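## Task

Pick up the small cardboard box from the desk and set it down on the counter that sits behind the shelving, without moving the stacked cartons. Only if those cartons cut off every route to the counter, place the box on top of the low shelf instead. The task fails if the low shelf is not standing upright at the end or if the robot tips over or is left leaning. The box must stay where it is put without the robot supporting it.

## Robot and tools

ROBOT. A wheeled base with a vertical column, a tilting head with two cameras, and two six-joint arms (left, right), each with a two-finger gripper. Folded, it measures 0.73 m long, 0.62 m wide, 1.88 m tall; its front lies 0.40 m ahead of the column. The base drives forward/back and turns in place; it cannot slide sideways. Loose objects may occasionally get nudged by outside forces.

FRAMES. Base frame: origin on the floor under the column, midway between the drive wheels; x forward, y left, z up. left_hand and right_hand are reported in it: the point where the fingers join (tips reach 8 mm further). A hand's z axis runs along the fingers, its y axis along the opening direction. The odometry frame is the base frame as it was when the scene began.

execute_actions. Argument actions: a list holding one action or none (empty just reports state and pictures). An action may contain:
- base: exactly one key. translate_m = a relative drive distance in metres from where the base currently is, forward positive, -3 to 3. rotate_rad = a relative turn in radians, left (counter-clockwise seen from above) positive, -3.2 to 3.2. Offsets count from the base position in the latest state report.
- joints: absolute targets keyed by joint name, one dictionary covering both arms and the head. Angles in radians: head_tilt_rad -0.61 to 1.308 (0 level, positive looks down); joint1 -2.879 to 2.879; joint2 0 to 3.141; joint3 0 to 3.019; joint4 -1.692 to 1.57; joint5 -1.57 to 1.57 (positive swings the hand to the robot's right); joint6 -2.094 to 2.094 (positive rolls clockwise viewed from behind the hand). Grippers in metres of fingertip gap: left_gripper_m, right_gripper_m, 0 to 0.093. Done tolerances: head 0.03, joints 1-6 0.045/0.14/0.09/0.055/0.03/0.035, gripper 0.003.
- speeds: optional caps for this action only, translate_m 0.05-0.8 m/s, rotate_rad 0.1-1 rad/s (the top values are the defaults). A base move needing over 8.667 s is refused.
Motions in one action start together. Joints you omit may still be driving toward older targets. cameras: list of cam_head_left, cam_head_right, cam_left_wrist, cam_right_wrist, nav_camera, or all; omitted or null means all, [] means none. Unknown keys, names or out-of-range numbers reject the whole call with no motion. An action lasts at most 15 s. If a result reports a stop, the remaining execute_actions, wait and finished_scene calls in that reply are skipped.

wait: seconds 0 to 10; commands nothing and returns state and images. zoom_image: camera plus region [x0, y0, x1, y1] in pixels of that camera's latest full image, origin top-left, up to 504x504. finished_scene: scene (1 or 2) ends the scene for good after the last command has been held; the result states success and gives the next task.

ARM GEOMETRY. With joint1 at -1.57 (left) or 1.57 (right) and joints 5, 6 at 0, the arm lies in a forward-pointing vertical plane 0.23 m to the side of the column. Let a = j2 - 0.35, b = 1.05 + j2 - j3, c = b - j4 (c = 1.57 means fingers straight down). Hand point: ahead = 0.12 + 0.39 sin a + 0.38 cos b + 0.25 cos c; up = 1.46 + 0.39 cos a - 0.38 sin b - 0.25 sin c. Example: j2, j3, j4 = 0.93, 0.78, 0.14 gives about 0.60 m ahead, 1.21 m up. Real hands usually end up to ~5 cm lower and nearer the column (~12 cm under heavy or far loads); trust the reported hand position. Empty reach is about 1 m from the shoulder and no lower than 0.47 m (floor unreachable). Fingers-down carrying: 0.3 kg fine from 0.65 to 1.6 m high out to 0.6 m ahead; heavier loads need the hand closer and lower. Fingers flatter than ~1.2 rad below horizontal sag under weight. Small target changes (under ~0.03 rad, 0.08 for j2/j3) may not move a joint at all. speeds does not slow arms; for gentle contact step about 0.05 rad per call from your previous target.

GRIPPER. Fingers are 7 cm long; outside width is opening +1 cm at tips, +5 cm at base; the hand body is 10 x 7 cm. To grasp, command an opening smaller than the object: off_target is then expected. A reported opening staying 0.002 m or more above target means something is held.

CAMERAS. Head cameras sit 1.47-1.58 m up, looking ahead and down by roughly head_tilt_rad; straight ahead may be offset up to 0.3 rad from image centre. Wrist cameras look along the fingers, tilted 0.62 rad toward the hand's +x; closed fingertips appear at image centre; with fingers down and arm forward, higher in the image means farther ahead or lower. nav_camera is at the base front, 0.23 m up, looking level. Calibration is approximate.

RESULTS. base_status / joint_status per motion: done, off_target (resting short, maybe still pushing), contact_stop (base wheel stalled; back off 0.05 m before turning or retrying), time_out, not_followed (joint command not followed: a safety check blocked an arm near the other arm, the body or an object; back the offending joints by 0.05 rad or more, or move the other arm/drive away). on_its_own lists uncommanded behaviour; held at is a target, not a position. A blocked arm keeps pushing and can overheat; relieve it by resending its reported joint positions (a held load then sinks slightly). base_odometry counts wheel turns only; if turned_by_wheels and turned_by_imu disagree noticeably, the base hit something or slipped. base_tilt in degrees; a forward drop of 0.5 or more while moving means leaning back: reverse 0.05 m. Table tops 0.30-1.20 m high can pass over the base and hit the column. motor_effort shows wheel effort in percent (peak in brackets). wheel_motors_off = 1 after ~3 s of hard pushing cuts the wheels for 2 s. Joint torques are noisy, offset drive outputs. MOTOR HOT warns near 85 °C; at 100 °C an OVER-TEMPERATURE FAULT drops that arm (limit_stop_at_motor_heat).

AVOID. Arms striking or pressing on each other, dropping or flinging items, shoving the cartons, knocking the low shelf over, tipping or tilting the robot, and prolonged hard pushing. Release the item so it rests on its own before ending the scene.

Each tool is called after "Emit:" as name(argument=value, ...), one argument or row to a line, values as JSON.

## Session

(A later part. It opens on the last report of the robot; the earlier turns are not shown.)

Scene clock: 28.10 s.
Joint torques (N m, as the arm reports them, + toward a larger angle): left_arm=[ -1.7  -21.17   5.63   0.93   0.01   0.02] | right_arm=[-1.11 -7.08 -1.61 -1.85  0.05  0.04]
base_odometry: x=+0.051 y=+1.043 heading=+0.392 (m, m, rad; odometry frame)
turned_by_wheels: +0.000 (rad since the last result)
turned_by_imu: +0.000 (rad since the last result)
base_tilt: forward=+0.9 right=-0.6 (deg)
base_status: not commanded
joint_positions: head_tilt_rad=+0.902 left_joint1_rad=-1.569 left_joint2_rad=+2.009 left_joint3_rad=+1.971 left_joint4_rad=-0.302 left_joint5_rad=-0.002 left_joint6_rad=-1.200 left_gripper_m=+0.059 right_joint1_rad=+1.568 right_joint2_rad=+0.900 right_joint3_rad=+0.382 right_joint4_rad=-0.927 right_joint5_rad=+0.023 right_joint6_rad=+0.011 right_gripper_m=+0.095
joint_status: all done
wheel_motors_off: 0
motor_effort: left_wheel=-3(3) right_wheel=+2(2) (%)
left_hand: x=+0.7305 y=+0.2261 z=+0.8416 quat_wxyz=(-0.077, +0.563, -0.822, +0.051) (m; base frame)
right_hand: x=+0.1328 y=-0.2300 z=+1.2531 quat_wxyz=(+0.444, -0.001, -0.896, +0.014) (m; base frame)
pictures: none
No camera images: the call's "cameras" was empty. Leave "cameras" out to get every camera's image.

Emit:
execute_actions(
  actions=[
    {"base": {"rotate_rad": -2.1}, "joints": {"head_tilt_rad": 0.2, "left_joint2_rad": 1.085, "left_joint3_rad": 0.51, "left_joint4_rad": 0.057, "left_joint6_rad": 0.0}},
  ],
  cameras=["cam_head_left", "cam_head_right", "nav_camera"],
)

Scene clock: 34.57 s.
Joint torques (N m, as the arm reports them, + toward a larger angle): left_arm=[ -1.88 -11.41   0.13   0.74   0.04   0.1 ] | right_arm=[-1.21 -6.85 -1.85 -1.73  0.03  0.06]
base_odometry: x=+0.051 y=+1.043 heading=-1.707 (m, m, rad; odometry frame)
turned_by_wheels: -2.099 (rad since the last result)
turned_by_imu: -2.107 (rad since the last result)
base_tilt: forward=+1.0 right=-0.6 (deg)
base_status: done
joint_positions: head_tilt_rad=+0.220 left_joint1_rad=-1.566 left_joint2_rad=+1.091 left_joint3_rad=+0.510 left_joint4_rad=+0.053 left_joint5_rad=+0.000 left_joint6_rad=-0.009 left_gripper_m=+0.059 right_joint1_rad=+1.568 right_joint2_rad=+0.900 right_joint3_rad=+0.386 right_joint4_rad=-0.927 right_joint5_rad=+0.023 right_joint6_rad=+0.011 right_gripper_m=+0.095
joint_status: all done
wheel_motors_off: 0
motor_effort: left_wheel=+7(55) right_wheel=-6(62) (%)
left_hand: x=+0.3618 y=+0.2266 z=+1.1119 quat_wxyz=(+0.002, +0.005, -1.000, -0.002) (m; base frame)
right_hand: x=+0.1346 y=-0.2300 z=+1.2524 quat_wxyz=(+0.443, -0.001, -0.897, +0.014) (m; base frame)
pictures: cam_head_left, cam_head_right, nav_camera
camera_calibration (this result's frames):
cam_head_left: T_world_to_cam=[[0.0584553, -0.998231, -0.0108759, 0.0419537], [-0.308687, -0.00771357, -0.951133, 1.47764], [0.949366, 0.058956, -0.308591, 0.363751], [0, 0, 0, 1]] pos_world=[0.108343, 0.0318321, 1.51814]
cam_head_right: T_world_to_cam=[[0.0420221, -0.999046, -0.0118656, -0.0267106], [-0.310079, -0.00175111, -0.950709, 1.48068], [0.949781, 0.0436301, -0.309857, 0.359352], [0, 0, 0, 1]] pos_world=[0.118945, -0.0397709, 1.51873]
Images, in order (width x height): cam_head_left 504x504, cam_head_right 504x504, nav_camera 504x504.

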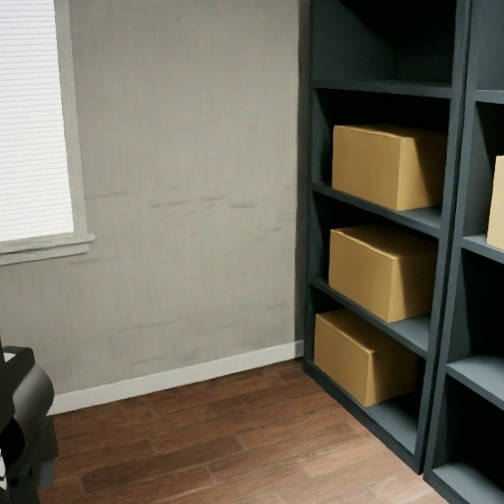

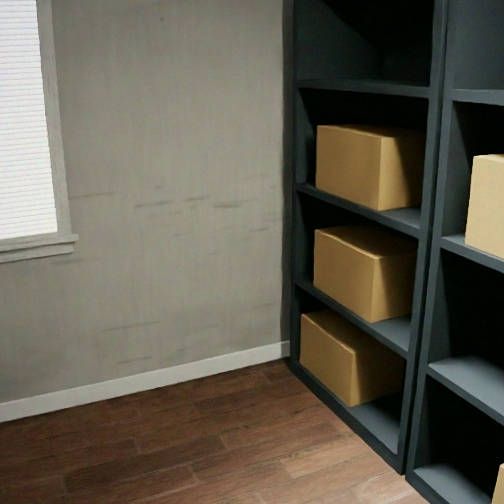

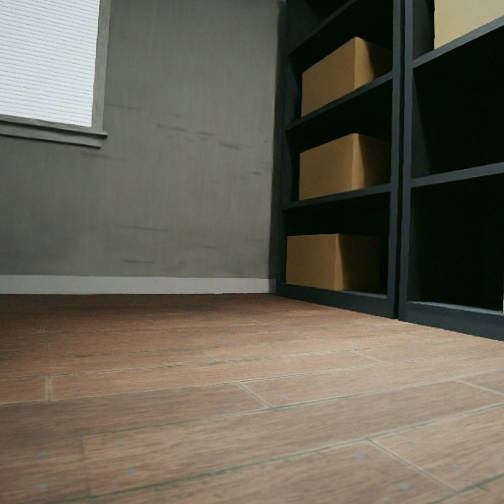

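Emit:
execute_actions(
  actions=[
    {"base": {"rotate_rad": -0.8}},
  ],
  cameras=["cam_head_left", "cam_head_right", "nav_camera"],
)

Scene clock: 37.10 s.
Joint torques (N m, as the arm reports them, + toward a larger angle): left_arm=[ -1.83 -10.82   0.06   0.72   0.05   0.1 ] | right_arm=[-0.99 -7.15 -1.86 -1.75  0.07  0.05]
base_odometry: x=+0.051 y=+1.043 heading=-2.506 (m, m, rad; odometry frame)
turned_by_wheels: -0.799 (rad since the last result)
turned_by_imu: -0.804 (rad since the last result)
base_tilt: forward=+1.0 right=-0.5 (deg)
base_status: done
joint_positions: head_tilt_rad=+0.219 left_joint1_rad=-1.566 left_joint2_rad=+1.091 left_joint3_rad=+0.510 left_joint4_rad=+0.053 left_joint5_rad=+0.000 left_joint6_rad=-0.009 left_gripper_m=+0.059 right_joint1_rad=+1.568 right_joint2_rad=+0.900 right_joint3_rad=+0.386 right_joint4_rad=-0.927 right_joint5_rad=+0.023 right_joint6_rad=+0.011 right_gripper_m=+0.095
joint_status: not commanded
wheel_motors_off: 0
motor_effort: left_wheel=+6(31) right_wheel=-6(29) (%)
left_hand: x=+0.3620 y=+0.2266 z=+1.1119 quat_wxyz=(+0.002, +0.005, -1.000, -0.002) (m; base frame)
right_hand: x=+0.1346 y=-0.2300 z=+1.2524 quat_wxyz=(+0.443, -0.001, -0.897, +0.014) (m; base frame)
pictures: cam_head_left, cam_head_right, nav_camera
camera_calibration (this result's frames):
cam_head_left: T_world_to_cam=[[0.0584557, -0.998231, -0.0108739, 0.0419505], [-0.308653, -0.00771357, -0.951143, 1.47766], [0.949377, 0.058956, -0.308558, 0.363699], [0, 0, 0, 1]] pos_world=[0.108344, 0.0318321, 1.51814]
cam_head_right: T_world_to_cam=[[0.0420225, -0.999046, -0.0118641, -0.0267129], [-0.310046, -0.00175111, -0.95072, 1.4807], [0.949792, 0.0436301, -0.309824, 0.3593], [0, 0, 0, 1]] pos_world=[0.118946, -0.0397709, 1.51873]
Images, in order (width x height): cam_head_left 504x504, cam_head_right 504x504, nav_camera 504x504.

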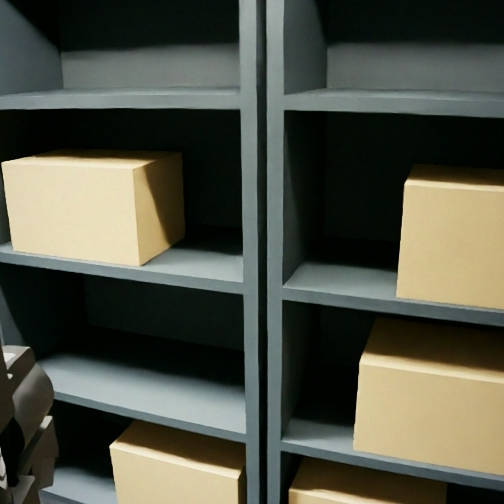

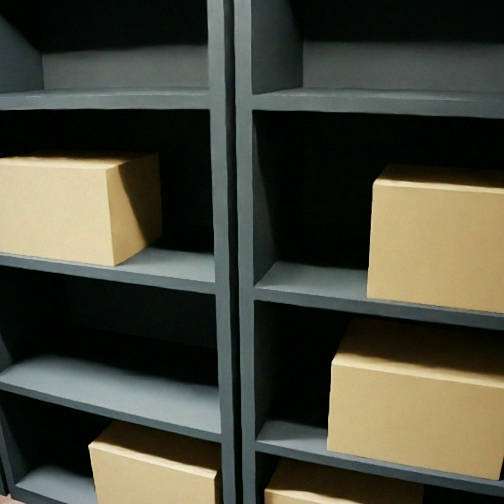

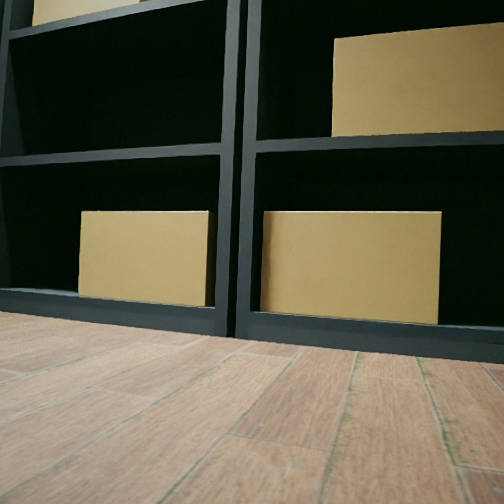

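Emit:
execute_actions(
  actions=[
    {"base": {"rotate_rad": -0.8}, "joints": {"head_tilt_rad": 0.35}},
  ],
  cameras=["cam_head_left", "cam_head_right", "nav_camera"],
)

Scene clock: 39.60 s.
Joint torques (N m, as the arm reports them, + toward a larger angle): left_arm=[ -1.86 -11.79   0.1    0.72   0.05   0.1 ] | right_arm=[-0.75 -7.25 -1.88 -1.9   0.04  0.03]
base_odometry: x=+0.051 y=+1.043 heading=+2.979 (m, m, rad; odometry frame)
turned_by_wheels: -0.799 (rad since the last result)
turned_by_imu: -0.804 (rad since the last result)
base_tilt: forward=+1.0 right=-0.5 (deg)
base_status: done
joint_positions: head_tilt_rad=+0.355 left_joint1_rad=-1.566 left_joint2_rad=+1.091 left_joint3_rad=+0.510 left_joint4_rad=+0.053 left_joint5_rad=+0.000 left_joint6_rad=-0.009 left_gripper_m=+0.059 right_joint1_rad=+1.568 right_joint2_rad=+0.900 right_joint3_rad=+0.386 right_joint4_rad=-0.927 right_joint5_rad=+0.023 right_joint6_rad=+0.011 right_gripper_m=+0.095
joint_status: all done
wheel_motors_off: 0
motor_effort: left_wheel=+7(30) right_wheel=-6(28) (%)
left_hand: x=+0.3620 y=+0.2266 z=+1.1119 quat_wxyz=(+0.002, +0.005, -1.000, -0.002) (m; base frame)
right_hand: x=+0.1346 y=-0.2300 z=+1.2524 quat_wxyz=(+0.443, -0.001, -0.897, +0.014) (m; base frame)
pictures: cam_head_left, cam_head_right, nav_camera
camera_calibration (this result's frames):
cam_head_left: T_world_to_cam=[[0.0564538, -0.998231, -0.0186621, 0.0540446], [-0.434173, -0.00771357, -0.900797, 1.4064], [0.899059, 0.058956, -0.43384, 0.55915], [0, 0, 0, 1]] pos_world=[0.104861, 0.0318321, 1.51047]
cam_head_right: T_world_to_cam=[[0.0400373, -0.999046, -0.0174259, -0.0180485], [-0.435496, -0.00175111, -0.900189, 1.40915], [0.8993, 0.0436301, -0.435151, 0.554828], [0, 0, 0, 1]] pos_world=[0.115445, -0.0397709, 1.50962]
Images, in order (width x height): cam_head_left 504x504, cam_head_right 504x504, nav_camera 504x504.

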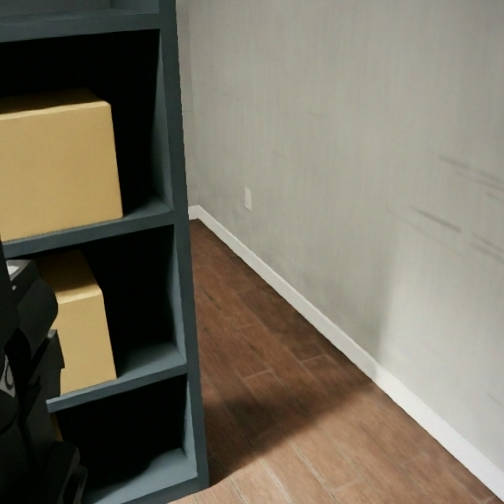

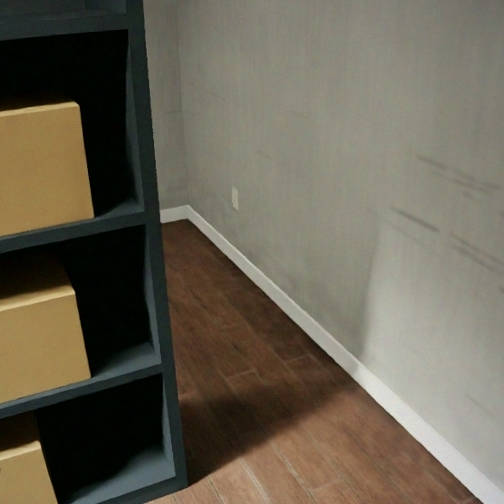

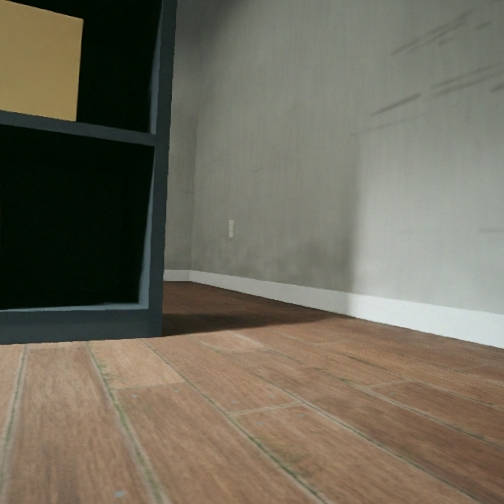

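Emit:
execute_actions(
  actions=[
    {"base": {"rotate_rad": -0.40}, "joints": {"head_tilt_rad": 0.6}},
  ],
  cameras=[],
)

Emit:
execute_actions(
  actions=[
    {"base": {"translate_m": 0.88}},
  ],
  cameras=[],
)

Emit:
execute_actions(
  actions=[
    {"base": {"rotate_rad": 0.6}},
  ],
  cameras=["cam_head_left", "cam_head_right", "nav_camera"],
)

Scene clock: 43.50 s.
Joint torques (N m, as the arm reports them, + toward a larger angle): left_arm=[ -1.78 -11.54   0.11   0.67   0.04   0.1 ] | right_arm=[-0.92 -7.09 -1.87 -1.78  0.03  0.02]
base_odometry: x=+0.051 y=+1.043 heading=+2.580 (m, m, rad; odometry frame)
turned_by_wheels: -0.399 (rad since the last result)
turned_by_imu: -0.401 (rad since the last result)
base_tilt: forward=+1.0 right=-0.5 (deg)
base_status: done
joint_positions: head_tilt_rad=+0.603 left_joint1_rad=-1.566 left_joint2_rad=+1.091 left_joint3_rad=+0.510 left_joint4_rad=+0.053 left_joint5_rad=+0.000 left_joint6_rad=-0.009 left_gripper_m=+0.059 right_joint1_rad=+1.568 right_joint2_rad=+0.900 right_joint3_rad=+0.386 right_joint4_rad=-0.927 right_joint5_rad=+0.023 right_joint6_rad=+0.011 right_gripper_m=+0.095
joint_status: all done
wheel_motors_off: 0
motor_effort: left_wheel=+6(30) right_wheel=-6(28) (%)
left_hand: x=+0.3620 y=+0.2266 z=+1.1119 quat_wxyz=(+0.002, +0.005, -1.000, -0.002) (m; base frame)
right_hand: x=+0.1346 y=-0.2300 z=+1.2524 quat_wxyz=(+0.443, -0.001, -0.897, +0.014) (m; base frame)
pictures: none
No camera images: the call's "cameras" was empty. Leave "cameras" out to get every camera's image.

Scene clock: 46.43 s.
Joint torques (N m, as the arm reports them, + toward a larger angle): left_arm=[ -1.73 -11.34  -0.07   0.68   0.04   0.1 ] | right_arm=[-0.9  -7.22 -1.98 -1.79  0.05  0.03]
base_odometry: x=-0.694 y=+1.512 heading=+2.580 (m, m, rad; odometry frame)
turned_by_wheels: +0.000 (rad since the last result)
turned_by_imu: +0.002 (rad since the last result)
base_tilt: forward=+1.0 right=-0.5 (deg)
base_status: done
joint_positions: head_tilt_rad=+0.604 left_joint1_rad=-1.566 left_joint2_rad=+1.091 left_joint3_rad=+0.513 left_joint4_rad=+0.053 left_joint5_rad=+0.000 left_joint6_rad=-0.009 left_gripper_m=+0.059 right_joint1_rad=+1.568 right_joint2_rad=+0.900 right_joint3_rad=+0.388 right_joint4_rad=-0.927 right_joint5_rad=+0.023 right_joint6_rad=+0.011 right_gripper_m=+0.095
joint_status: not commanded
wheel_motors_off: 0
motor_effort: left_wheel=+1(66) right_wheel=+0(61) (%)
left_hand: x=+0.3640 y=+0.2266 z=+1.1119 quat_wxyz=(+0.000, +0.005, -1.000, -0.002) (m; base frame)
right_hand: x=+0.1360 y=-0.2301 z=+1.2519 quat_wxyz=(+0.442, -0.001, -0.897, +0.014) (m; base frame)
pictures: none
No camera images: the call's "cameras" was empty. Leave "cameras" out to get every camera's image.

Scene clock: 48.57 s.
Joint torques (N m, as the arm reports them, + toward a larger angle): left_arm=[ -1.95 -11.53  -0.16   0.71   0.05   0.1 ] | right_arm=[-0.83 -7.05 -2.09 -1.73  0.05  0.03]
base_odometry: x=-0.694 y=+1.512 heading=-3.104 (m, m, rad; odometry frame)
turned_by_wheels: +0.599 (rad since the last result)
turned_by_imu: +0.598 (rad since the last result)
base_tilt: forward=+1.0 right=-0.6 (deg)
base_status: done
joint_positions: head_tilt_rad=+0.604 left_joint1_rad=-1.566 left_joint2_rad=+1.091 left_joint3_rad=+0.513 left_joint4_rad=+0.053 left_joint5_rad=+0.000 left_joint6_rad=-0.009 left_gripper_m=+0.059 right_joint1_rad=+1.568 right_joint2_rad=+0.900 right_joint3_rad=+0.388 right_joint4_rad=-0.927 right_joint5_rad=+0.023 right_joint6_rad=+0.011 right_gripper_m=+0.095
joint_status: not commanded
wheel_motors_off: 0
motor_effort: left_wheel=-6(63) right_wheel=+6(41) (%)
left_hand: x=+0.3640 y=+0.2266 z=+1.1119 quat_wxyz=(+0.000, +0.005, -1.000, -0.002) (m; base frame)
right_hand: x=+0.1360 y=-0.2301 z=+1.2519 quat_wxyz=(+0.442, -0.001, -0.897, +0.014) (m; base frame)
pictures: cam_head_left, cam_head_right, nav_camera
camera_calibration (this result's frames):
cam_head_left: T_world_to_cam=[[0.0501088, -0.998231, -0.0320065, 0.0749121], [-0.642889, -0.00771357, -0.765921, 1.20913], [0.764319, 0.058956, -0.642138, 0.886665], [0, 0, 0, 1]] pos_world=[0.0958859, 0.0318321, 1.49785]
cam_head_right: T_world_to_cam=[[0.034504, -0.999046, -0.0267604, -0.00339671], [-0.644021, -0.00175111, -0.765006, 1.2114], [0.764229, 0.0436301, -0.643467, 0.882389], [0, 0, 0, 1]] pos_world=[0.105934, -0.0397709, 1.49442]
Images, in order (width x height): cam_head_left 504x504, cam_head_right 504x504, nav_camera 504x504.

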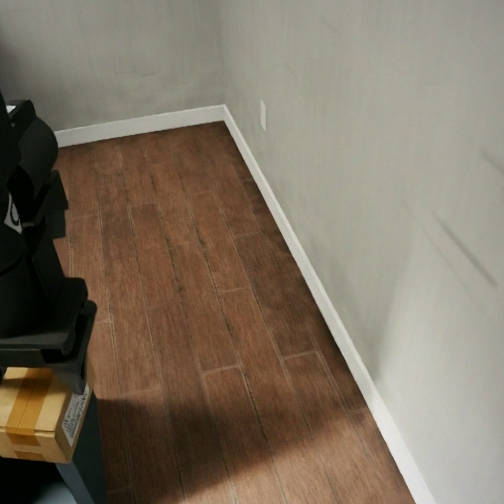

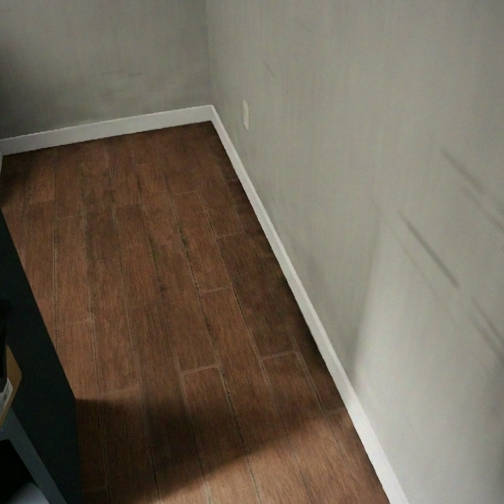

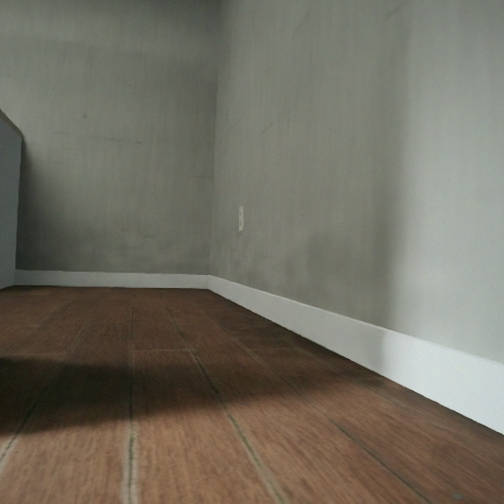

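Emit:
execute_actions(
  actions=[
    {"base": {"translate_m": 0.46}},
  ],
  cameras=[],
)

Emit:
execute_actions(
  actions=[
    {"base": {"rotate_rad": 0.26}, "joints": {"head_tilt_rad": 0.8}},
  ],
  cameras=["cam_head_left", "cam_head_right", "nav_camera"],
)

Scene clock: 51.67 s.
Joint torques (N m, as the arm reports them, + toward a larger angle): left_arm=[ -1.86 -11.23  -0.15   0.65   0.05   0.1 ] | right_arm=[-0.97 -6.9  -2.15 -1.74  0.07  0.03]
base_odometry: x=-1.154 y=+1.495 heading=-3.104 (m, m, rad; odometry frame)
turned_by_wheels: +0.001 (rad since the last result)
turned_by_imu: +0.002 (rad since the last result)
base_tilt: forward=+1.1 right=-0.5 (deg)
base_status: done
joint_positions: head_tilt_rad=+0.604 left_joint1_rad=-1.566 left_joint2_rad=+1.091 left_joint3_rad=+0.514 left_joint4_rad=+0.054 left_joint5_rad=+0.000 left_joint6_rad=-0.009 left_gripper_m=+0.059 right_joint1_rad=+1.568 right_joint2_rad=+0.900 right_joint3_rad=+0.389 right_joint4_rad=-0.927 right_joint5_rad=+0.023 right_joint6_rad=+0.011 right_gripper_m=+0.095
joint_status: not commanded
wheel_motors_off: 0
motor_effort: left_wheel=+1(67) right_wheel=-1(63) (%)
left_hand: x=+0.3643 y=+0.2266 z=+1.1119 quat_wxyz=(+0.000, +0.005, -1.000, -0.002) (m; base frame)
right_hand: x=+0.1362 y=-0.2301 z=+1.2518 quat_wxyz=(+0.441, -0.001, -0.897, +0.014) (m; base frame)
pictures: none
No camera images: the call's "cameras" was empty. Leave "cameras" out to get every camera's image.

Scene clock: 53.20 s.
Joint torques (N m, as the arm reports them, + toward a larger angle): left_arm=[ -1.82 -11.26  -0.14   0.73   0.05   0.11] | right_arm=[-1.5  -7.26 -2.11 -1.78  0.01  0.04]
base_odometry: x=-1.154 y=+1.495 heading=-2.845 (m, m, rad; odometry frame)
turned_by_wheels: +0.258 (rad since the last result)
turned_by_imu: +0.255 (rad since the last result)
base_tilt: forward=+1.0 right=-0.5 (deg)
base_status: done
joint_positions: head_tilt_rad=+0.802 left_joint1_rad=-1.566 left_joint2_rad=+1.091 left_joint3_rad=+0.514 left_joint4_rad=+0.054 left_joint5_rad=+0.000 left_joint6_rad=-0.009 left_gripper_m=+0.059 right_joint1_rad=+1.568 right_joint2_rad=+0.900 right_joint3_rad=+0.388 right_joint4_rad=-0.927 right_joint5_rad=+0.023 right_joint6_rad=+0.011 right_gripper_m=+0.095
joint_status: all done
wheel_motors_off: 0
motor_effort: left_wheel=-2(63) right_wheel=+0(50) (%)
left_hand: x=+0.3643 y=+0.2266 z=+1.1119 quat_wxyz=(+0.000, +0.005, -1.000, -0.002) (m; base frame)
right_hand: x=+0.1360 y=-0.2301 z=+1.2519 quat_wxyz=(+0.442, -0.001, -0.897, +0.014) (m; base frame)
pictures: cam_head_left, cam_head_right, nav_camera
camera_calibration (this result's frames):
cam_head_left: T_world_to_cam=[[0.0428464, -0.998231, -0.0412249, 0.0894716], [-0.7808, -0.00771357, -0.624733, 0.998594], [0.62331, 0.058956, -0.779749, 1.10564], [0, 0, 0, 1]] pos_world=[0.0867145, 0.0318321, 1.48966]
cam_head_right: T_world_to_cam=[[0.028576, -0.999046, -0.0330161, 0.00653343], [-0.781731, -0.00175111, -0.623614, 1.00054], [0.622961, 0.0436301, -0.781035, 1.10131], [0, 0, 0, 1]] pos_world=[0.0958921, -0.0397709, 1.48432]
Images, in order (width x height): cam_head_left 504x504, cam_head_right 504x504, nav_camera 504x504.

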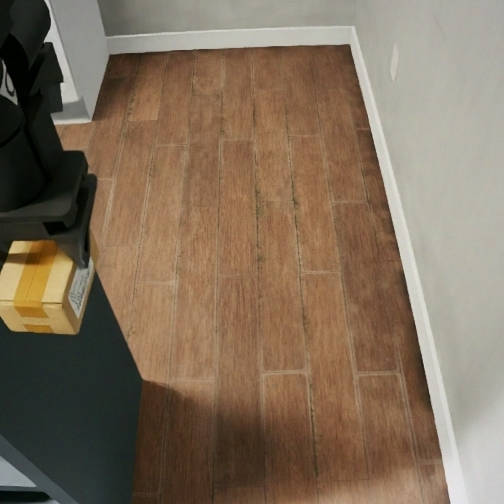

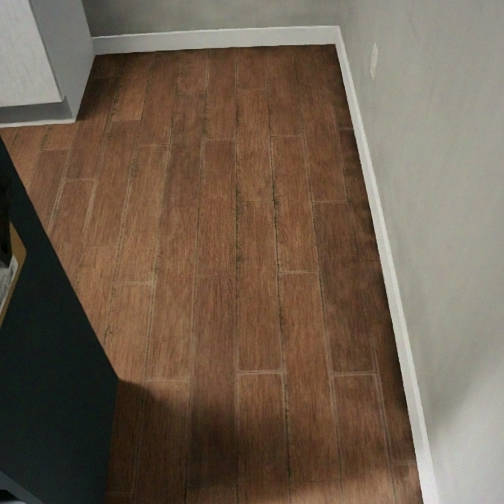

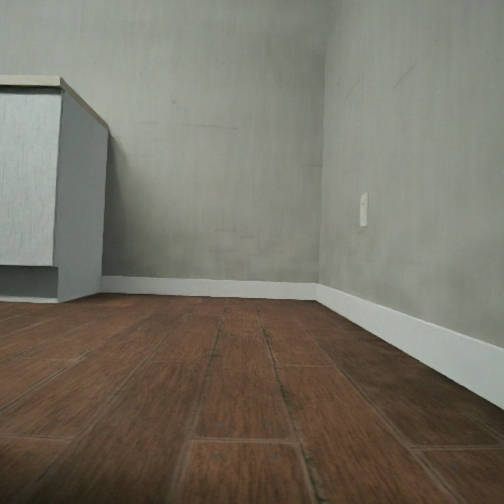

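Emit:
execute_actions(
  actions=[
    {"base": {"translate_m": 0.97}, "joints": {"head_tilt_rad": 0.55}},
  ],
  cameras=[],
)

Emit:
execute_actions(
  actions=[
    {"base": {"rotate_rad": 0.4}},
  ],
  cameras=["cam_head_left", "cam_head_right", "nav_camera"],
)

Scene clock: 58.00 s.
Joint torques (N m, as the arm reports them, + toward a larger angle): left_arm=[ -1.9  -11.68  -0.38   0.62   0.04   0.09] | right_arm=[-0.69 -6.94 -2.23 -1.74  0.05  0.02]
base_odometry: x=-2.082 y=+1.211 heading=-2.845 (m, m, rad; odometry frame)
turned_by_wheels: +0.000 (rad since the last result)
turned_by_imu: +0.002 (rad since the last result)
base_tilt: forward=+1.0 right=-0.5 (deg)
base_status: done
joint_positions: head_tilt_rad=+0.567 left_joint1_rad=-1.566 left_joint2_rad=+1.091 left_joint3_rad=+0.514 left_joint4_rad=+0.054 left_joint5_rad=+0.000 left_joint6_rad=-0.009 left_gripper_m=+0.059 right_joint1_rad=+1.568 right_joint2_rad=+0.900 right_joint3_rad=+0.389 right_joint4_rad=-0.927 right_joint5_rad=+0.023 right_joint6_rad=+0.011 right_gripper_m=+0.095
joint_status: all done
wheel_motors_off: 0
motor_effort: left_wheel=+1(67) right_wheel=+0(53) (%)
left_hand: x=+0.3644 y=+0.2266 z=+1.1119 quat_wxyz=(+0.000, +0.005, -1.000, -0.002) (m; base frame)
right_hand: x=+0.1364 y=-0.2301 z=+1.2517 quat_wxyz=(+0.441, -0.001, -0.897, +0.014) (m; base frame)
pictures: none
No camera images: the call's "cameras" was empty. Leave "cameras" out to get every camera's image.

Scene clock: 59.90 s.
Joint torques (N m, as the arm reports them, + toward a larger angle): left_arm=[ -1.73 -11.36  -0.14   0.66   0.04   0.09] | right_arm=[-1.43 -6.91 -2.24 -1.79  0.02  0.06]
base_odometry: x=-2.082 y=+1.211 heading=-2.446 (m, m, rad; odometry frame)
turned_by_wheels: +0.399 (rad since the last result)
turned_by_imu: +0.395 (rad since the last result)
base_tilt: forward=+1.0 right=-0.5 (deg)
base_status: done
joint_positions: head_tilt_rad=+0.567 left_joint1_rad=-1.566 left_joint2_rad=+1.091 left_joint3_rad=+0.514 left_joint4_rad=+0.054 left_joint5_rad=+0.000 left_joint6_rad=-0.009 left_gripper_m=+0.059 right_joint1_rad=+1.568 right_joint2_rad=+0.900 right_joint3_rad=+0.389 right_joint4_rad=-0.927 right_joint5_rad=+0.023 right_joint6_rad=+0.011 right_gripper_m=+0.095
joint_status: not commanded
wheel_motors_off: 0
motor_effort: left_wheel=-6(63) right_wheel=+4(50) (%)
left_hand: x=+0.3644 y=+0.2266 z=+1.1119 quat_wxyz=(+0.000, +0.005, -1.000, -0.002) (m; base frame)
right_hand: x=+0.1364 y=-0.2301 z=+1.2517 quat_wxyz=(+0.441, -0.001, -0.897, +0.014) (m; base frame)
pictures: cam_head_left, cam_head_right, nav_camera
camera_calibration (this result's frames):
cam_head_left: T_world_to_cam=[[0.0512568, -0.998231, -0.0301338, 0.0719708], [-0.61416, -0.00771357, -0.789144, 1.24346], [0.787516, 0.058956, -0.613468, 0.841354], [0, 0, 0, 1]] pos_world=[0.0974113, 0.0318321, 1.49958]
cam_head_right: T_world_to_cam=[[0.0354689, -0.999046, -0.0254677, -0.00543572], [-0.615325, -0.00175111, -0.788272, 1.24579], [0.787475, 0.0436301, -0.6148, 0.83708], [0, 0, 0, 1]] pos_world=[0.107579, -0.0397709, 1.49652]
Images, in order (width x height): cam_head_left 504x504, cam_head_right 504x504, nav_camera 504x504.

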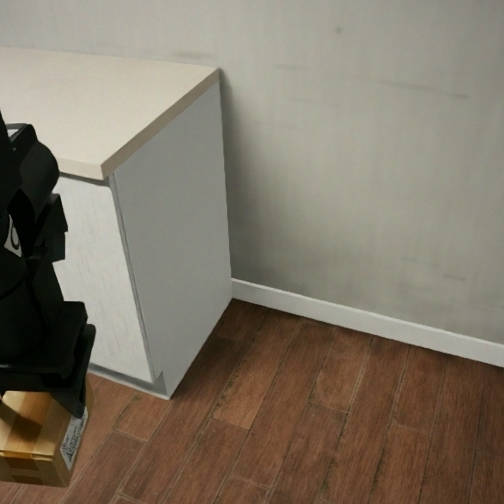

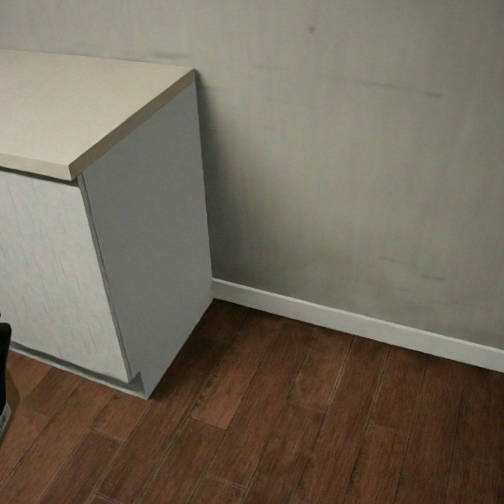

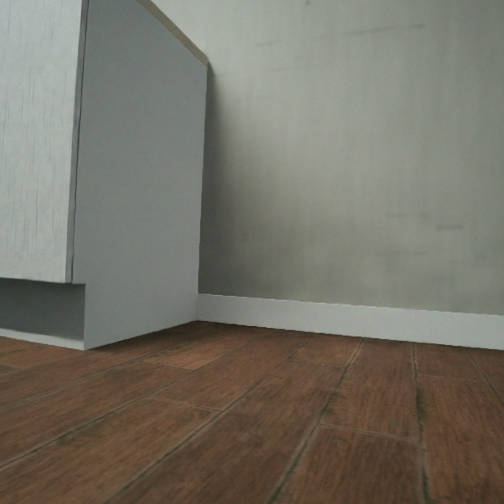

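Emit:
execute_actions(
  actions=[
    {"base": {"translate_m": 0.87}, "joints": {"head_tilt_rad": 0.7, "left_joint2_rad": 1.36, "left_joint3_rad": 1.105, "left_joint4_rad": -0.265}},
  ],
  cameras=["nav_camera"],
)

Emit:
execute_actions(
  actions=[
    {"base": {"rotate_rad": 0.41}, "joints": {"left_joint2_rad": 1.665, "left_joint3_rad": 1.775, "left_joint4_rad": -0.625}},
  ],
  cameras=["cam_head_left", "cam_head_right", "cam_left_wrist", "nav_camera"],
)

Scene clock: 65.07 s.
Joint torques (N m, as the arm reports them, + toward a larger angle): left_arm=[ -1.81 -18.01   3.34   0.47   0.04   0.1 ] | right_arm=[-1.02 -7.22 -2.22 -1.7   0.07  0.04]
base_odometry: x=-2.750 y=+0.653 heading=-2.446 (m, m, rad; odometry frame)
turned_by_wheels: +0.000 (rad since the last result)
turned_by_imu: +0.002 (rad since the last result)
base_tilt: forward=+1.0 right=-0.5 (deg)
base_status: done
joint_positions: head_tilt_rad=+0.703 left_joint1_rad=-1.566 left_joint2_rad=+1.367 left_joint3_rad=+1.104 left_joint4_rad=-0.263 left_joint5_rad=+0.000 left_joint6_rad=-0.009 left_gripper_m=+0.059 right_joint1_rad=+1.568 right_joint2_rad=+0.900 right_joint3_rad=+0.389 right_joint4_rad=-0.927 right_joint5_rad=+0.023 right_joint6_rad=+0.011 right_gripper_m=+0.095
joint_status: all done
wheel_motors_off: 0
motor_effort: left_wheel=+0(67) right_wheel=+0(60) (%)
left_hand: x=+0.5495 y=+0.2273 z=+1.0422 quat_wxyz=(+0.001, +0.005, -1.000, -0.002) (m; base frame)
right_hand: x=+0.1362 y=-0.2301 z=+1.2518 quat_wxyz=(+0.441, -0.001, -0.897, +0.014) (m; base frame)
pictures: nav_camera
Images, in order (width x height): nav_camera 504x504.

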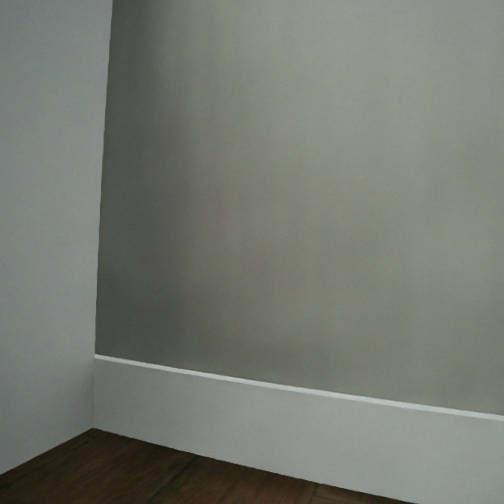

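Scene clock: 67.03 s.
Joint torques (N m, as the arm reports them, + toward a larger angle): left_arm=[ -1.93 -22.51   7.22   0.42  -0.01   0.08] | right_arm=[-0.95 -6.91 -2.2  -1.88  0.05  0.04]
base_odometry: x=-2.750 y=+0.653 heading=-2.038 (m, m, rad; odometry frame)
turned_by_wheels: +0.409 (rad since the last result)
turned_by_imu: +0.405 (rad since the last result)
base_tilt: forward=+1.0 right=-0.6 (deg)
base_status: done
joint_positions: head_tilt_rad=+0.703 left_joint1_rad=-1.569 left_joint2_rad=+1.665 left_joint3_rad=+1.764 left_joint4_rad=-0.623 left_joint5_rad=+0.001 left_joint6_rad=-0.008 left_gripper_m=+0.059 right_joint1_rad=+1.568 right_joint2_rad=+0.900 right_joint3_rad=+0.389 right_joint4_rad=-0.927 right_joint5_rad=+0.023 right_joint6_rad=+0.011 right_gripper_m=+0.095
joint_status: all done
wheel_motors_off: 0
motor_effort: left_wheel=-6(64) right_wheel=+3(52) (%)
left_hand: x=+0.7189 y=+0.2254 z=+0.9958 quat_wxyz=(+0.000, +0.004, -1.000, +0.000) (m; base frame)
right_hand: x=+0.1362 y=-0.2301 z=+1.2518 quat_wxyz=(+0.441, -0.001, -0.897, +0.014) (m; base frame)
pictures: cam_head_left, cam_head_right, cam_left_wrist, nav_camera
camera_calibration (this result's frames):
cam_head_left: T_world_to_cam=[[0.0466919, -0.998231, -0.0368127, 0.0824846], [-0.715597, -0.00771357, -0.698471, 1.10889], [0.696951, 0.058956, -0.714691, 1.00177], [0, 0, 0, 1]] pos_world=[0.0914854, 0.0318321, 1.49352]
cam_head_right: T_world_to_cam=[[0.0316835, -0.999046, -0.0300467, 0.00180518], [-0.716633, -0.00175111, -0.697448, 1.11099], [0.69673, 0.0436301, -0.716005, 0.997472], [0, 0, 0, 1]] pos_world=[0.101144, -0.0397709, 1.48911]
cam_left_wrist: T_world_to_cam=[[-0.00857034, -0.999906, -0.0106621, 0.243664], [-0.809639, 0.000681062, 0.586927, 0.00251425], [-0.586865, 0.0136626, -0.80957, 1.34633], [0, 0, 0, 1]] pos_world=[0.79424, 0.225245, 1.09107]
Images, in order (width x height): cam_head_left 504x504, cam_head_right 504x504, cam_left_wrist 504x504, nav_camera 504x504.

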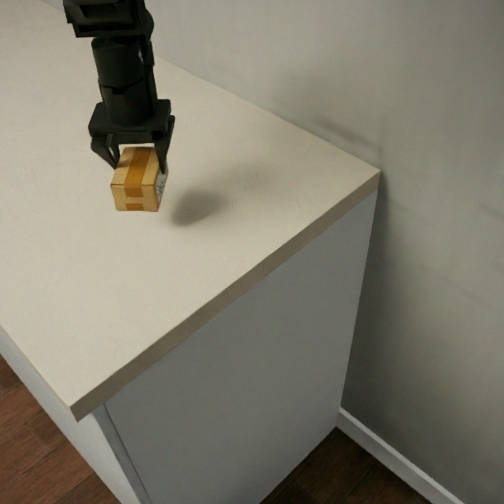

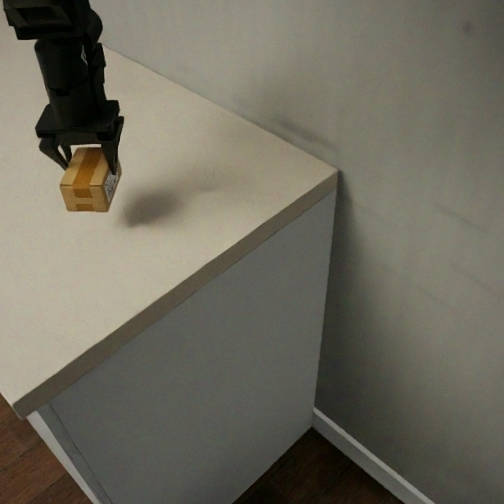

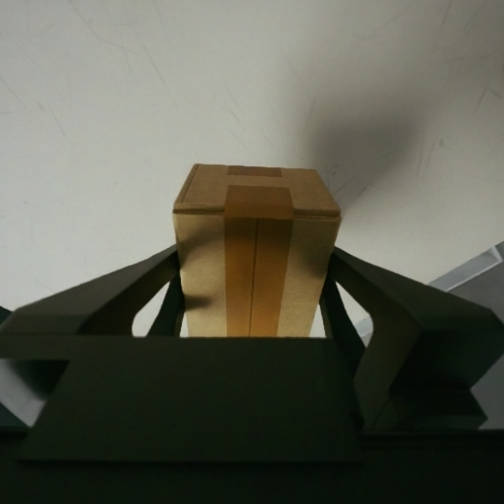

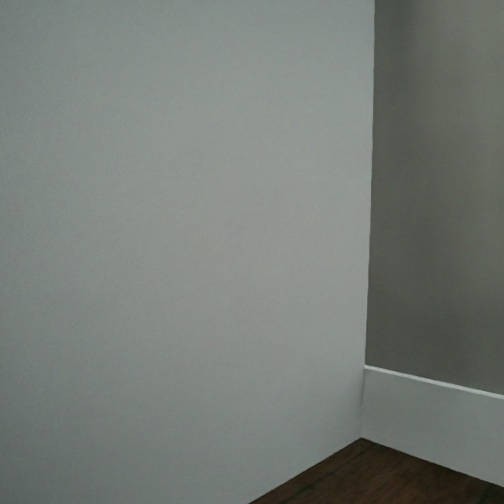

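Emit:
execute_actions(
  actions=[
    {"joints": {"left_joint2_rad": 1.79, "left_joint3_rad": 1.87, "left_joint4_rad": -0.595}},
  ],
  cameras=["cam_head_left", "cam_left_wrist"],
)

Scene clock: 68.83 s.
Joint torques (N m, as the arm reports them, + toward a larger angle): left_arm=[ -1.76 -22.95   7.45   0.58  -0.03   0.08] | right_arm=[-1.27 -6.73 -2.21 -1.8   0.06  0.04]
base_odometry: x=-2.750 y=+0.653 heading=-2.038 (m, m, rad; odometry frame)
turned_by_wheels: +0.000 (rad since the last result)
turned_by_imu: +0.000 (rad since the last result)
base_tilt: forward=+1.0 right=-0.5 (deg)
base_status: not commanded
joint_positions: head_tilt_rad=+0.703 left_joint1_rad=-1.569 left_joint2_rad=+1.792 left_joint3_rad=+1.854 left_joint4_rad=-0.596 left_joint5_rad=+0.002 left_joint6_rad=-0.007 left_gripper_m=+0.059 right_joint1_rad=+1.568 right_joint2_rad=+0.900 right_joint3_rad=+0.388 right_joint4_rad=-0.927 right_joint5_rad=+0.023 right_joint6_rad=+0.011 right_gripper_m=+0.095
joint_status: all done
wheel_motors_off: 0
motor_effort: left_wheel=-10(10) right_wheel=+6(6) (%)
left_hand: x=+0.7143 y=+0.2254 z=+0.9401 quat_wxyz=(+0.005, +0.004, -1.000, +0.000) (m; base frame)
right_hand: x=+0.1360 y=-0.2301 z=+1.2519 quat_wxyz=(+0.442, -0.001, -0.897, +0.014) (m; base frame)
pictures: cam_head_left, cam_left_wrist
camera_calibration (this result's frames):
cam_head_left: T_world_to_cam=[[0.0466918, -0.998231, -0.0368127, 0.0824846], [-0.715597, -0.00771357, -0.698471, 1.10889], [0.696951, 0.058956, -0.714691, 1.00177], [0, 0, 0, 1]] pos_world=[0.0914854, 0.0318321, 1.49352]
cam_left_wrist: T_world_to_cam=[[-0.00979965, -0.9999, -0.0101796, 0.243456], [-0.804004, 0.00182611, 0.594621, 0.0199345], [-0.594543, 0.0140115, -0.803942, 1.29865], [0, 0, 0, 1]] pos_world=[0.790519, 0.2252, 1.03467]
Images, in order (width x height): cam_head_left 504x504, cam_left_wrist 504x504.

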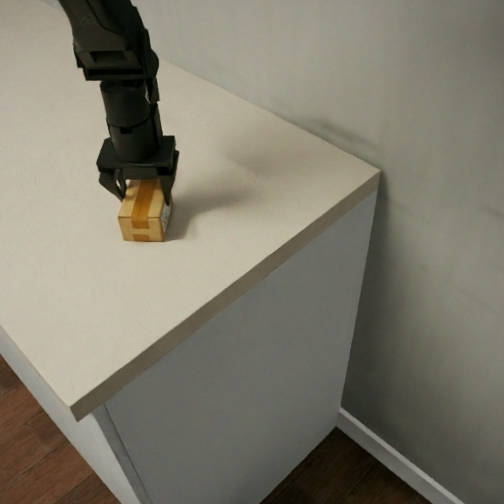

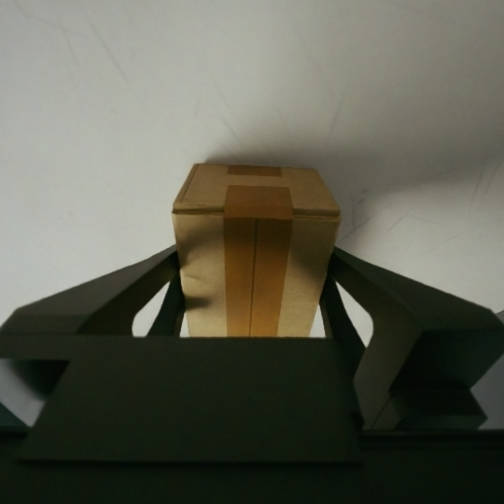

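Emit:
zoom_image(
  camera="cam_head_left",
  region=[90, 150, 220, 280],
)

Region (90, 150, 220, 280) of cam_head_left's 504x504 image, scaled by 3.877, with more detail than that image has.

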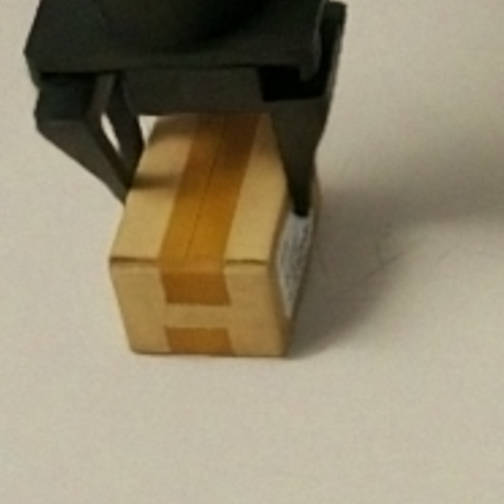

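Emit:
execute_actions(
  actions=[
    {"joints": {"left_joint2_rad": 1.82}},
  ],
  cameras=["cam_head_left"],
)

Scene clock: 69.83 s.
Joint torques (N m, as the arm reports them, + toward a larger angle): left_arm=[ -1.65 -20.44   7.45   0.57  -0.03   0.08] | right_arm=[-1.11 -6.77 -2.17 -1.79  0.03  0.04]
base_odometry: x=-2.750 y=+0.653 heading=-2.038 (m, m, rad; odometry frame)
turned_by_wheels: +0.000 (rad since the last result)
turned_by_imu: +0.000 (rad since the last result)
base_tilt: forward=+1.0 right=-0.6 (deg)
base_status: not commanded
joint_positions: head_tilt_rad=+0.703 left_joint1_rad=-1.569 left_joint2_rad=+1.793 left_joint3_rad=+1.854 left_joint4_rad=-0.596 left_joint5_rad=+0.002 left_joint6_rad=-0.007 left_gripper_m=+0.059 right_joint1_rad=+1.568 right_joint2_rad=+0.900 right_joint3_rad=+0.388 right_joint4_rad=-0.927 right_joint5_rad=+0.023 right_joint6_rad=+0.011 right_gripper_m=+0.095
joint_status: all done
wheel_motors_off: 0
motor_effort: left_wheel=-9(10) right_wheel=+5(6) (%)
left_hand: x=+0.7139 y=+0.2254 z=+0.9396 quat_wxyz=(+0.006, +0.004, -1.000, +0.000) (m; base frame)
right_hand: x=+0.1360 y=-0.2301 z=+1.2519 quat_wxyz=(+0.442, -0.001, -0.897, +0.014) (m; base frame)
pictures: cam_head_left
camera_calibration (this result's frames):
cam_head_left: T_world_to_cam=[[0.0466919, -0.998231, -0.0368127, 0.0824846], [-0.715597, -0.00771357, -0.698471, 1.10889], [0.696951, 0.058956, -0.714691, 1.00177], [0, 0, 0, 1]] pos_world=[0.0914854, 0.0318321, 1.49352]
Images, in order (width x height): cam_head_left 504x504.

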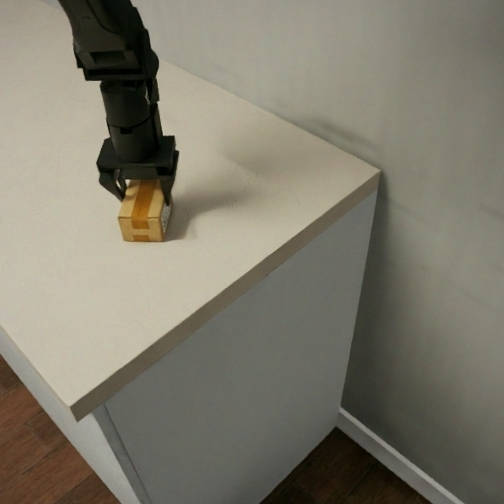

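Emit:
execute_actions(
  actions=[
    {"joints": {"left_joint2_rad": 1.85}},
  ],
  cameras=["cam_head_left"],
)

Scene clock: 70.50 s.
Joint torques (N m, as the arm reports them, + toward a larger angle): left_arm=[ -1.72 -17.89   7.45   0.61  -0.03   0.09] | right_arm=[-1.15 -6.96 -1.94 -1.71  0.05  0.05]
base_odometry: x=-2.750 y=+0.653 heading=-2.038 (m, m, rad; odometry frame)
turned_by_wheels: +0.000 (rad since the last result)
turned_by_imu: +0.000 (rad since the last result)
base_tilt: forward=+1.0 right=-0.5 (deg)
base_status: not commanded
joint_positions: head_tilt_rad=+0.703 left_joint1_rad=-1.569 left_joint2_rad=+1.794 left_joint3_rad=+1.854 left_joint4_rad=-0.596 left_joint5_rad=+0.002 left_joint6_rad=-0.007 left_gripper_m=+0.059 right_joint1_rad=+1.568 right_joint2_rad=+0.900 right_joint3_rad=+0.388 right_joint4_rad=-0.927 right_joint5_rad=+0.023 right_joint6_rad=+0.011 right_gripper_m=+0.095
joint_status: all done
wheel_motors_off: 0
motor_effort: left_wheel=-10(9) right_wheel=+5(5) (%)
left_hand: x=+0.7131 y=+0.2254 z=+0.9387 quat_wxyz=(+0.006, +0.004, -1.000, +0.000) (m; base frame)
right_hand: x=+0.1360 y=-0.2301 z=+1.2519 quat_wxyz=(+0.442, -0.001, -0.897, +0.014) (m; base frame)
pictures: cam_head_left
camera_calibration (this result's frames):
cam_head_left: T_world_to_cam=[[0.0466918, -0.998231, -0.0368127, 0.0824846], [-0.715597, -0.00771357, -0.698471, 1.10889], [0.696951, 0.058956, -0.714691, 1.00177], [0, 0, 0, 1]] pos_world=[0.0914854, 0.0318321, 1.49352]
Images, in order (width x height): cam_head_left 504x504.

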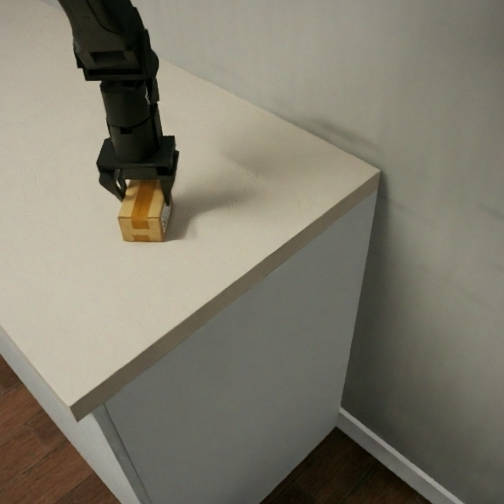

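Emit:
execute_actions(
  actions=[
    {"joints": {"left_joint2_rad": 1.785, "left_gripper_m": 0.093}},
  ],
  cameras=["cam_left_wrist"],
)

Emit:
execute_actions(
  actions=[
    {"joints": {"left_joint2_rad": 1.62}},
  ],
  cameras=["cam_head_left", "cam_left_wrist"],
)

Scene clock: 71.40 s.
Joint torques (N m, as the arm reports them, + toward a larger angle): left_arm=[ -1.75 -23.65   7.41   0.49  -0.04   0.09] | right_arm=[-1.18 -6.76 -2.15 -1.83  0.07  0.01]
base_odometry: x=-2.750 y=+0.653 heading=-2.038 (m, m, rad; odometry frame)
turned_by_wheels: +0.000 (rad since the last result)
turned_by_imu: +0.000 (rad since the last result)
base_tilt: forward=+1.0 right=-0.5 (deg)
base_status: not commanded
joint_positions: head_tilt_rad=+0.703 left_joint1_rad=-1.569 left_joint2_rad=+1.793 left_joint3_rad=+1.854 left_joint4_rad=-0.596 left_joint5_rad=+0.002 left_joint6_rad=-0.007 left_gripper_m=+0.093 right_joint1_rad=+1.568 right_joint2_rad=+0.900 right_joint3_rad=+0.388 right_joint4_rad=-0.927 right_joint5_rad=+0.023 right_joint6_rad=+0.011 right_gripper_m=+0.095
joint_status: all done
wheel_motors_off: 0
motor_effort: left_wheel=-9(10) right_wheel=+6(6) (%)
left_hand: x=+0.7137 y=+0.2254 z=+0.9394 quat_wxyz=(+0.006, +0.004, -1.000, +0.000) (m; base frame)
right_hand: x=+0.1360 y=-0.2301 z=+1.2519 quat_wxyz=(+0.442, -0.001, -0.897, +0.014) (m; base frame)
pictures: cam_left_wrist
camera_calibration (this result's frames):
cam_left_wrist: T_world_to_cam=[[-0.00980982, -0.9999, -0.0101676, 0.24344], [-0.803323, 0.00182544, 0.595541, 0.0185108], [-0.595463, 0.01401, -0.803261, 1.29778], [0, 0, 0, 1]] pos_world=[0.790036, 0.2252, 1.0339]
Images, in order (width x height): cam_left_wrist 504x504.

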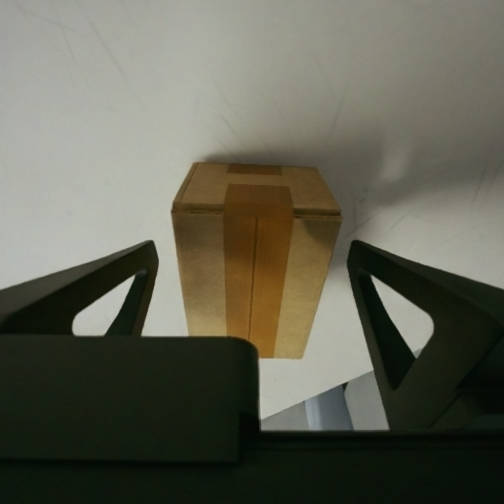

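Scene clock: 72.60 s.
Joint torques (N m, as the arm reports them, + toward a larger angle): left_arm=[ -1.84 -21.94   8.88   1.04  -0.04   0.08] | right_arm=[-1.19 -6.9  -2.02 -1.71  0.06  0.05]
base_odometry: x=-2.750 y=+0.653 heading=-2.038 (m, m, rad; odometry frame)
turned_by_wheels: +0.000 (rad since the last result)
turned_by_imu: +0.000 (rad since the last result)
base_tilt: forward=+1.0 right=-0.5 (deg)
base_status: not commanded
joint_positions: head_tilt_rad=+0.703 left_joint1_rad=-1.569 left_joint2_rad=+1.600 left_joint3_rad=+1.861 left_joint4_rad=-0.596 left_joint5_rad=+0.002 left_joint6_rad=-0.007 left_gripper_m=+0.093 right_joint1_rad=+1.568 right_joint2_rad=+0.900 right_joint3_rad=+0.388 right_joint4_rad=-0.927 right_joint5_rad=+0.023 right_joint6_rad=+0.011 right_gripper_m=+0.095
joint_status: all done
wheel_motors_off: 0
motor_effort: left_wheel=-10(10) right_wheel=+6(6) (%)
left_hand: x=+0.8054 y=+0.2253 z=+1.0641 quat_wxyz=(-0.094, +0.004, -0.996, +0.000) (m; base frame)
right_hand: x=+0.1360 y=-0.2301 z=+1.2519 quat_wxyz=(+0.442, -0.001, -0.897, +0.014) (m; base frame)
pictures: cam_head_left, cam_left_wrist
camera_calibration (this result's frames):
cam_head_left: T_world_to_cam=[[0.0466919, -0.998231, -0.0368127, 0.0824846], [-0.715597, -0.00771357, -0.698471, 1.10889], [0.696951, 0.058956, -0.714691, 1.00177], [0, 0, 0, 1]] pos_world=[0.0914854, 0.0318321, 1.49352]
cam_left_wrist: T_world_to_cam=[[-0.00783597, -0.999896, -0.0120859, 0.245967], [-0.90558, 0.00196981, 0.424171, 0.282643], [-0.424103, 0.0142685, -0.905501, 1.42334], [0, 0, 0, 1]] pos_world=[0.861524, 0.225076, 1.17192]
Images, in order (width x height): cam_head_left 504x504, cam_left_wrist 504x504.

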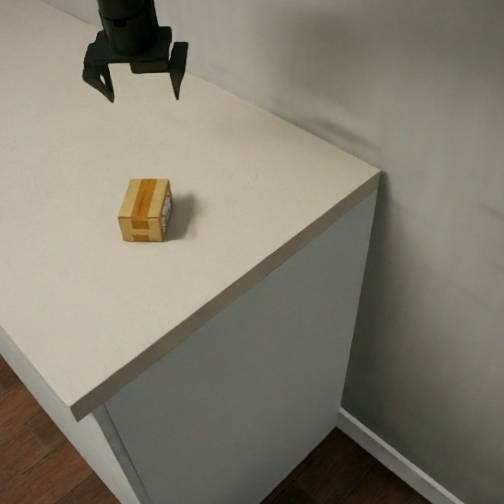

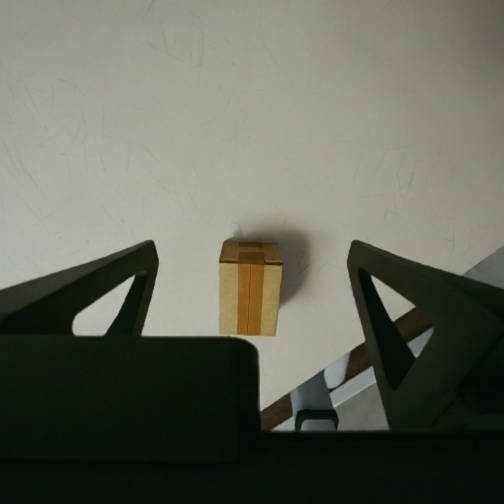

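The box is resting on the counter and the gripper is clear of it, so I'm ending scene 1.

Emit:
finished_scene(
  scene=1,
)

The scene is finished: the task was done.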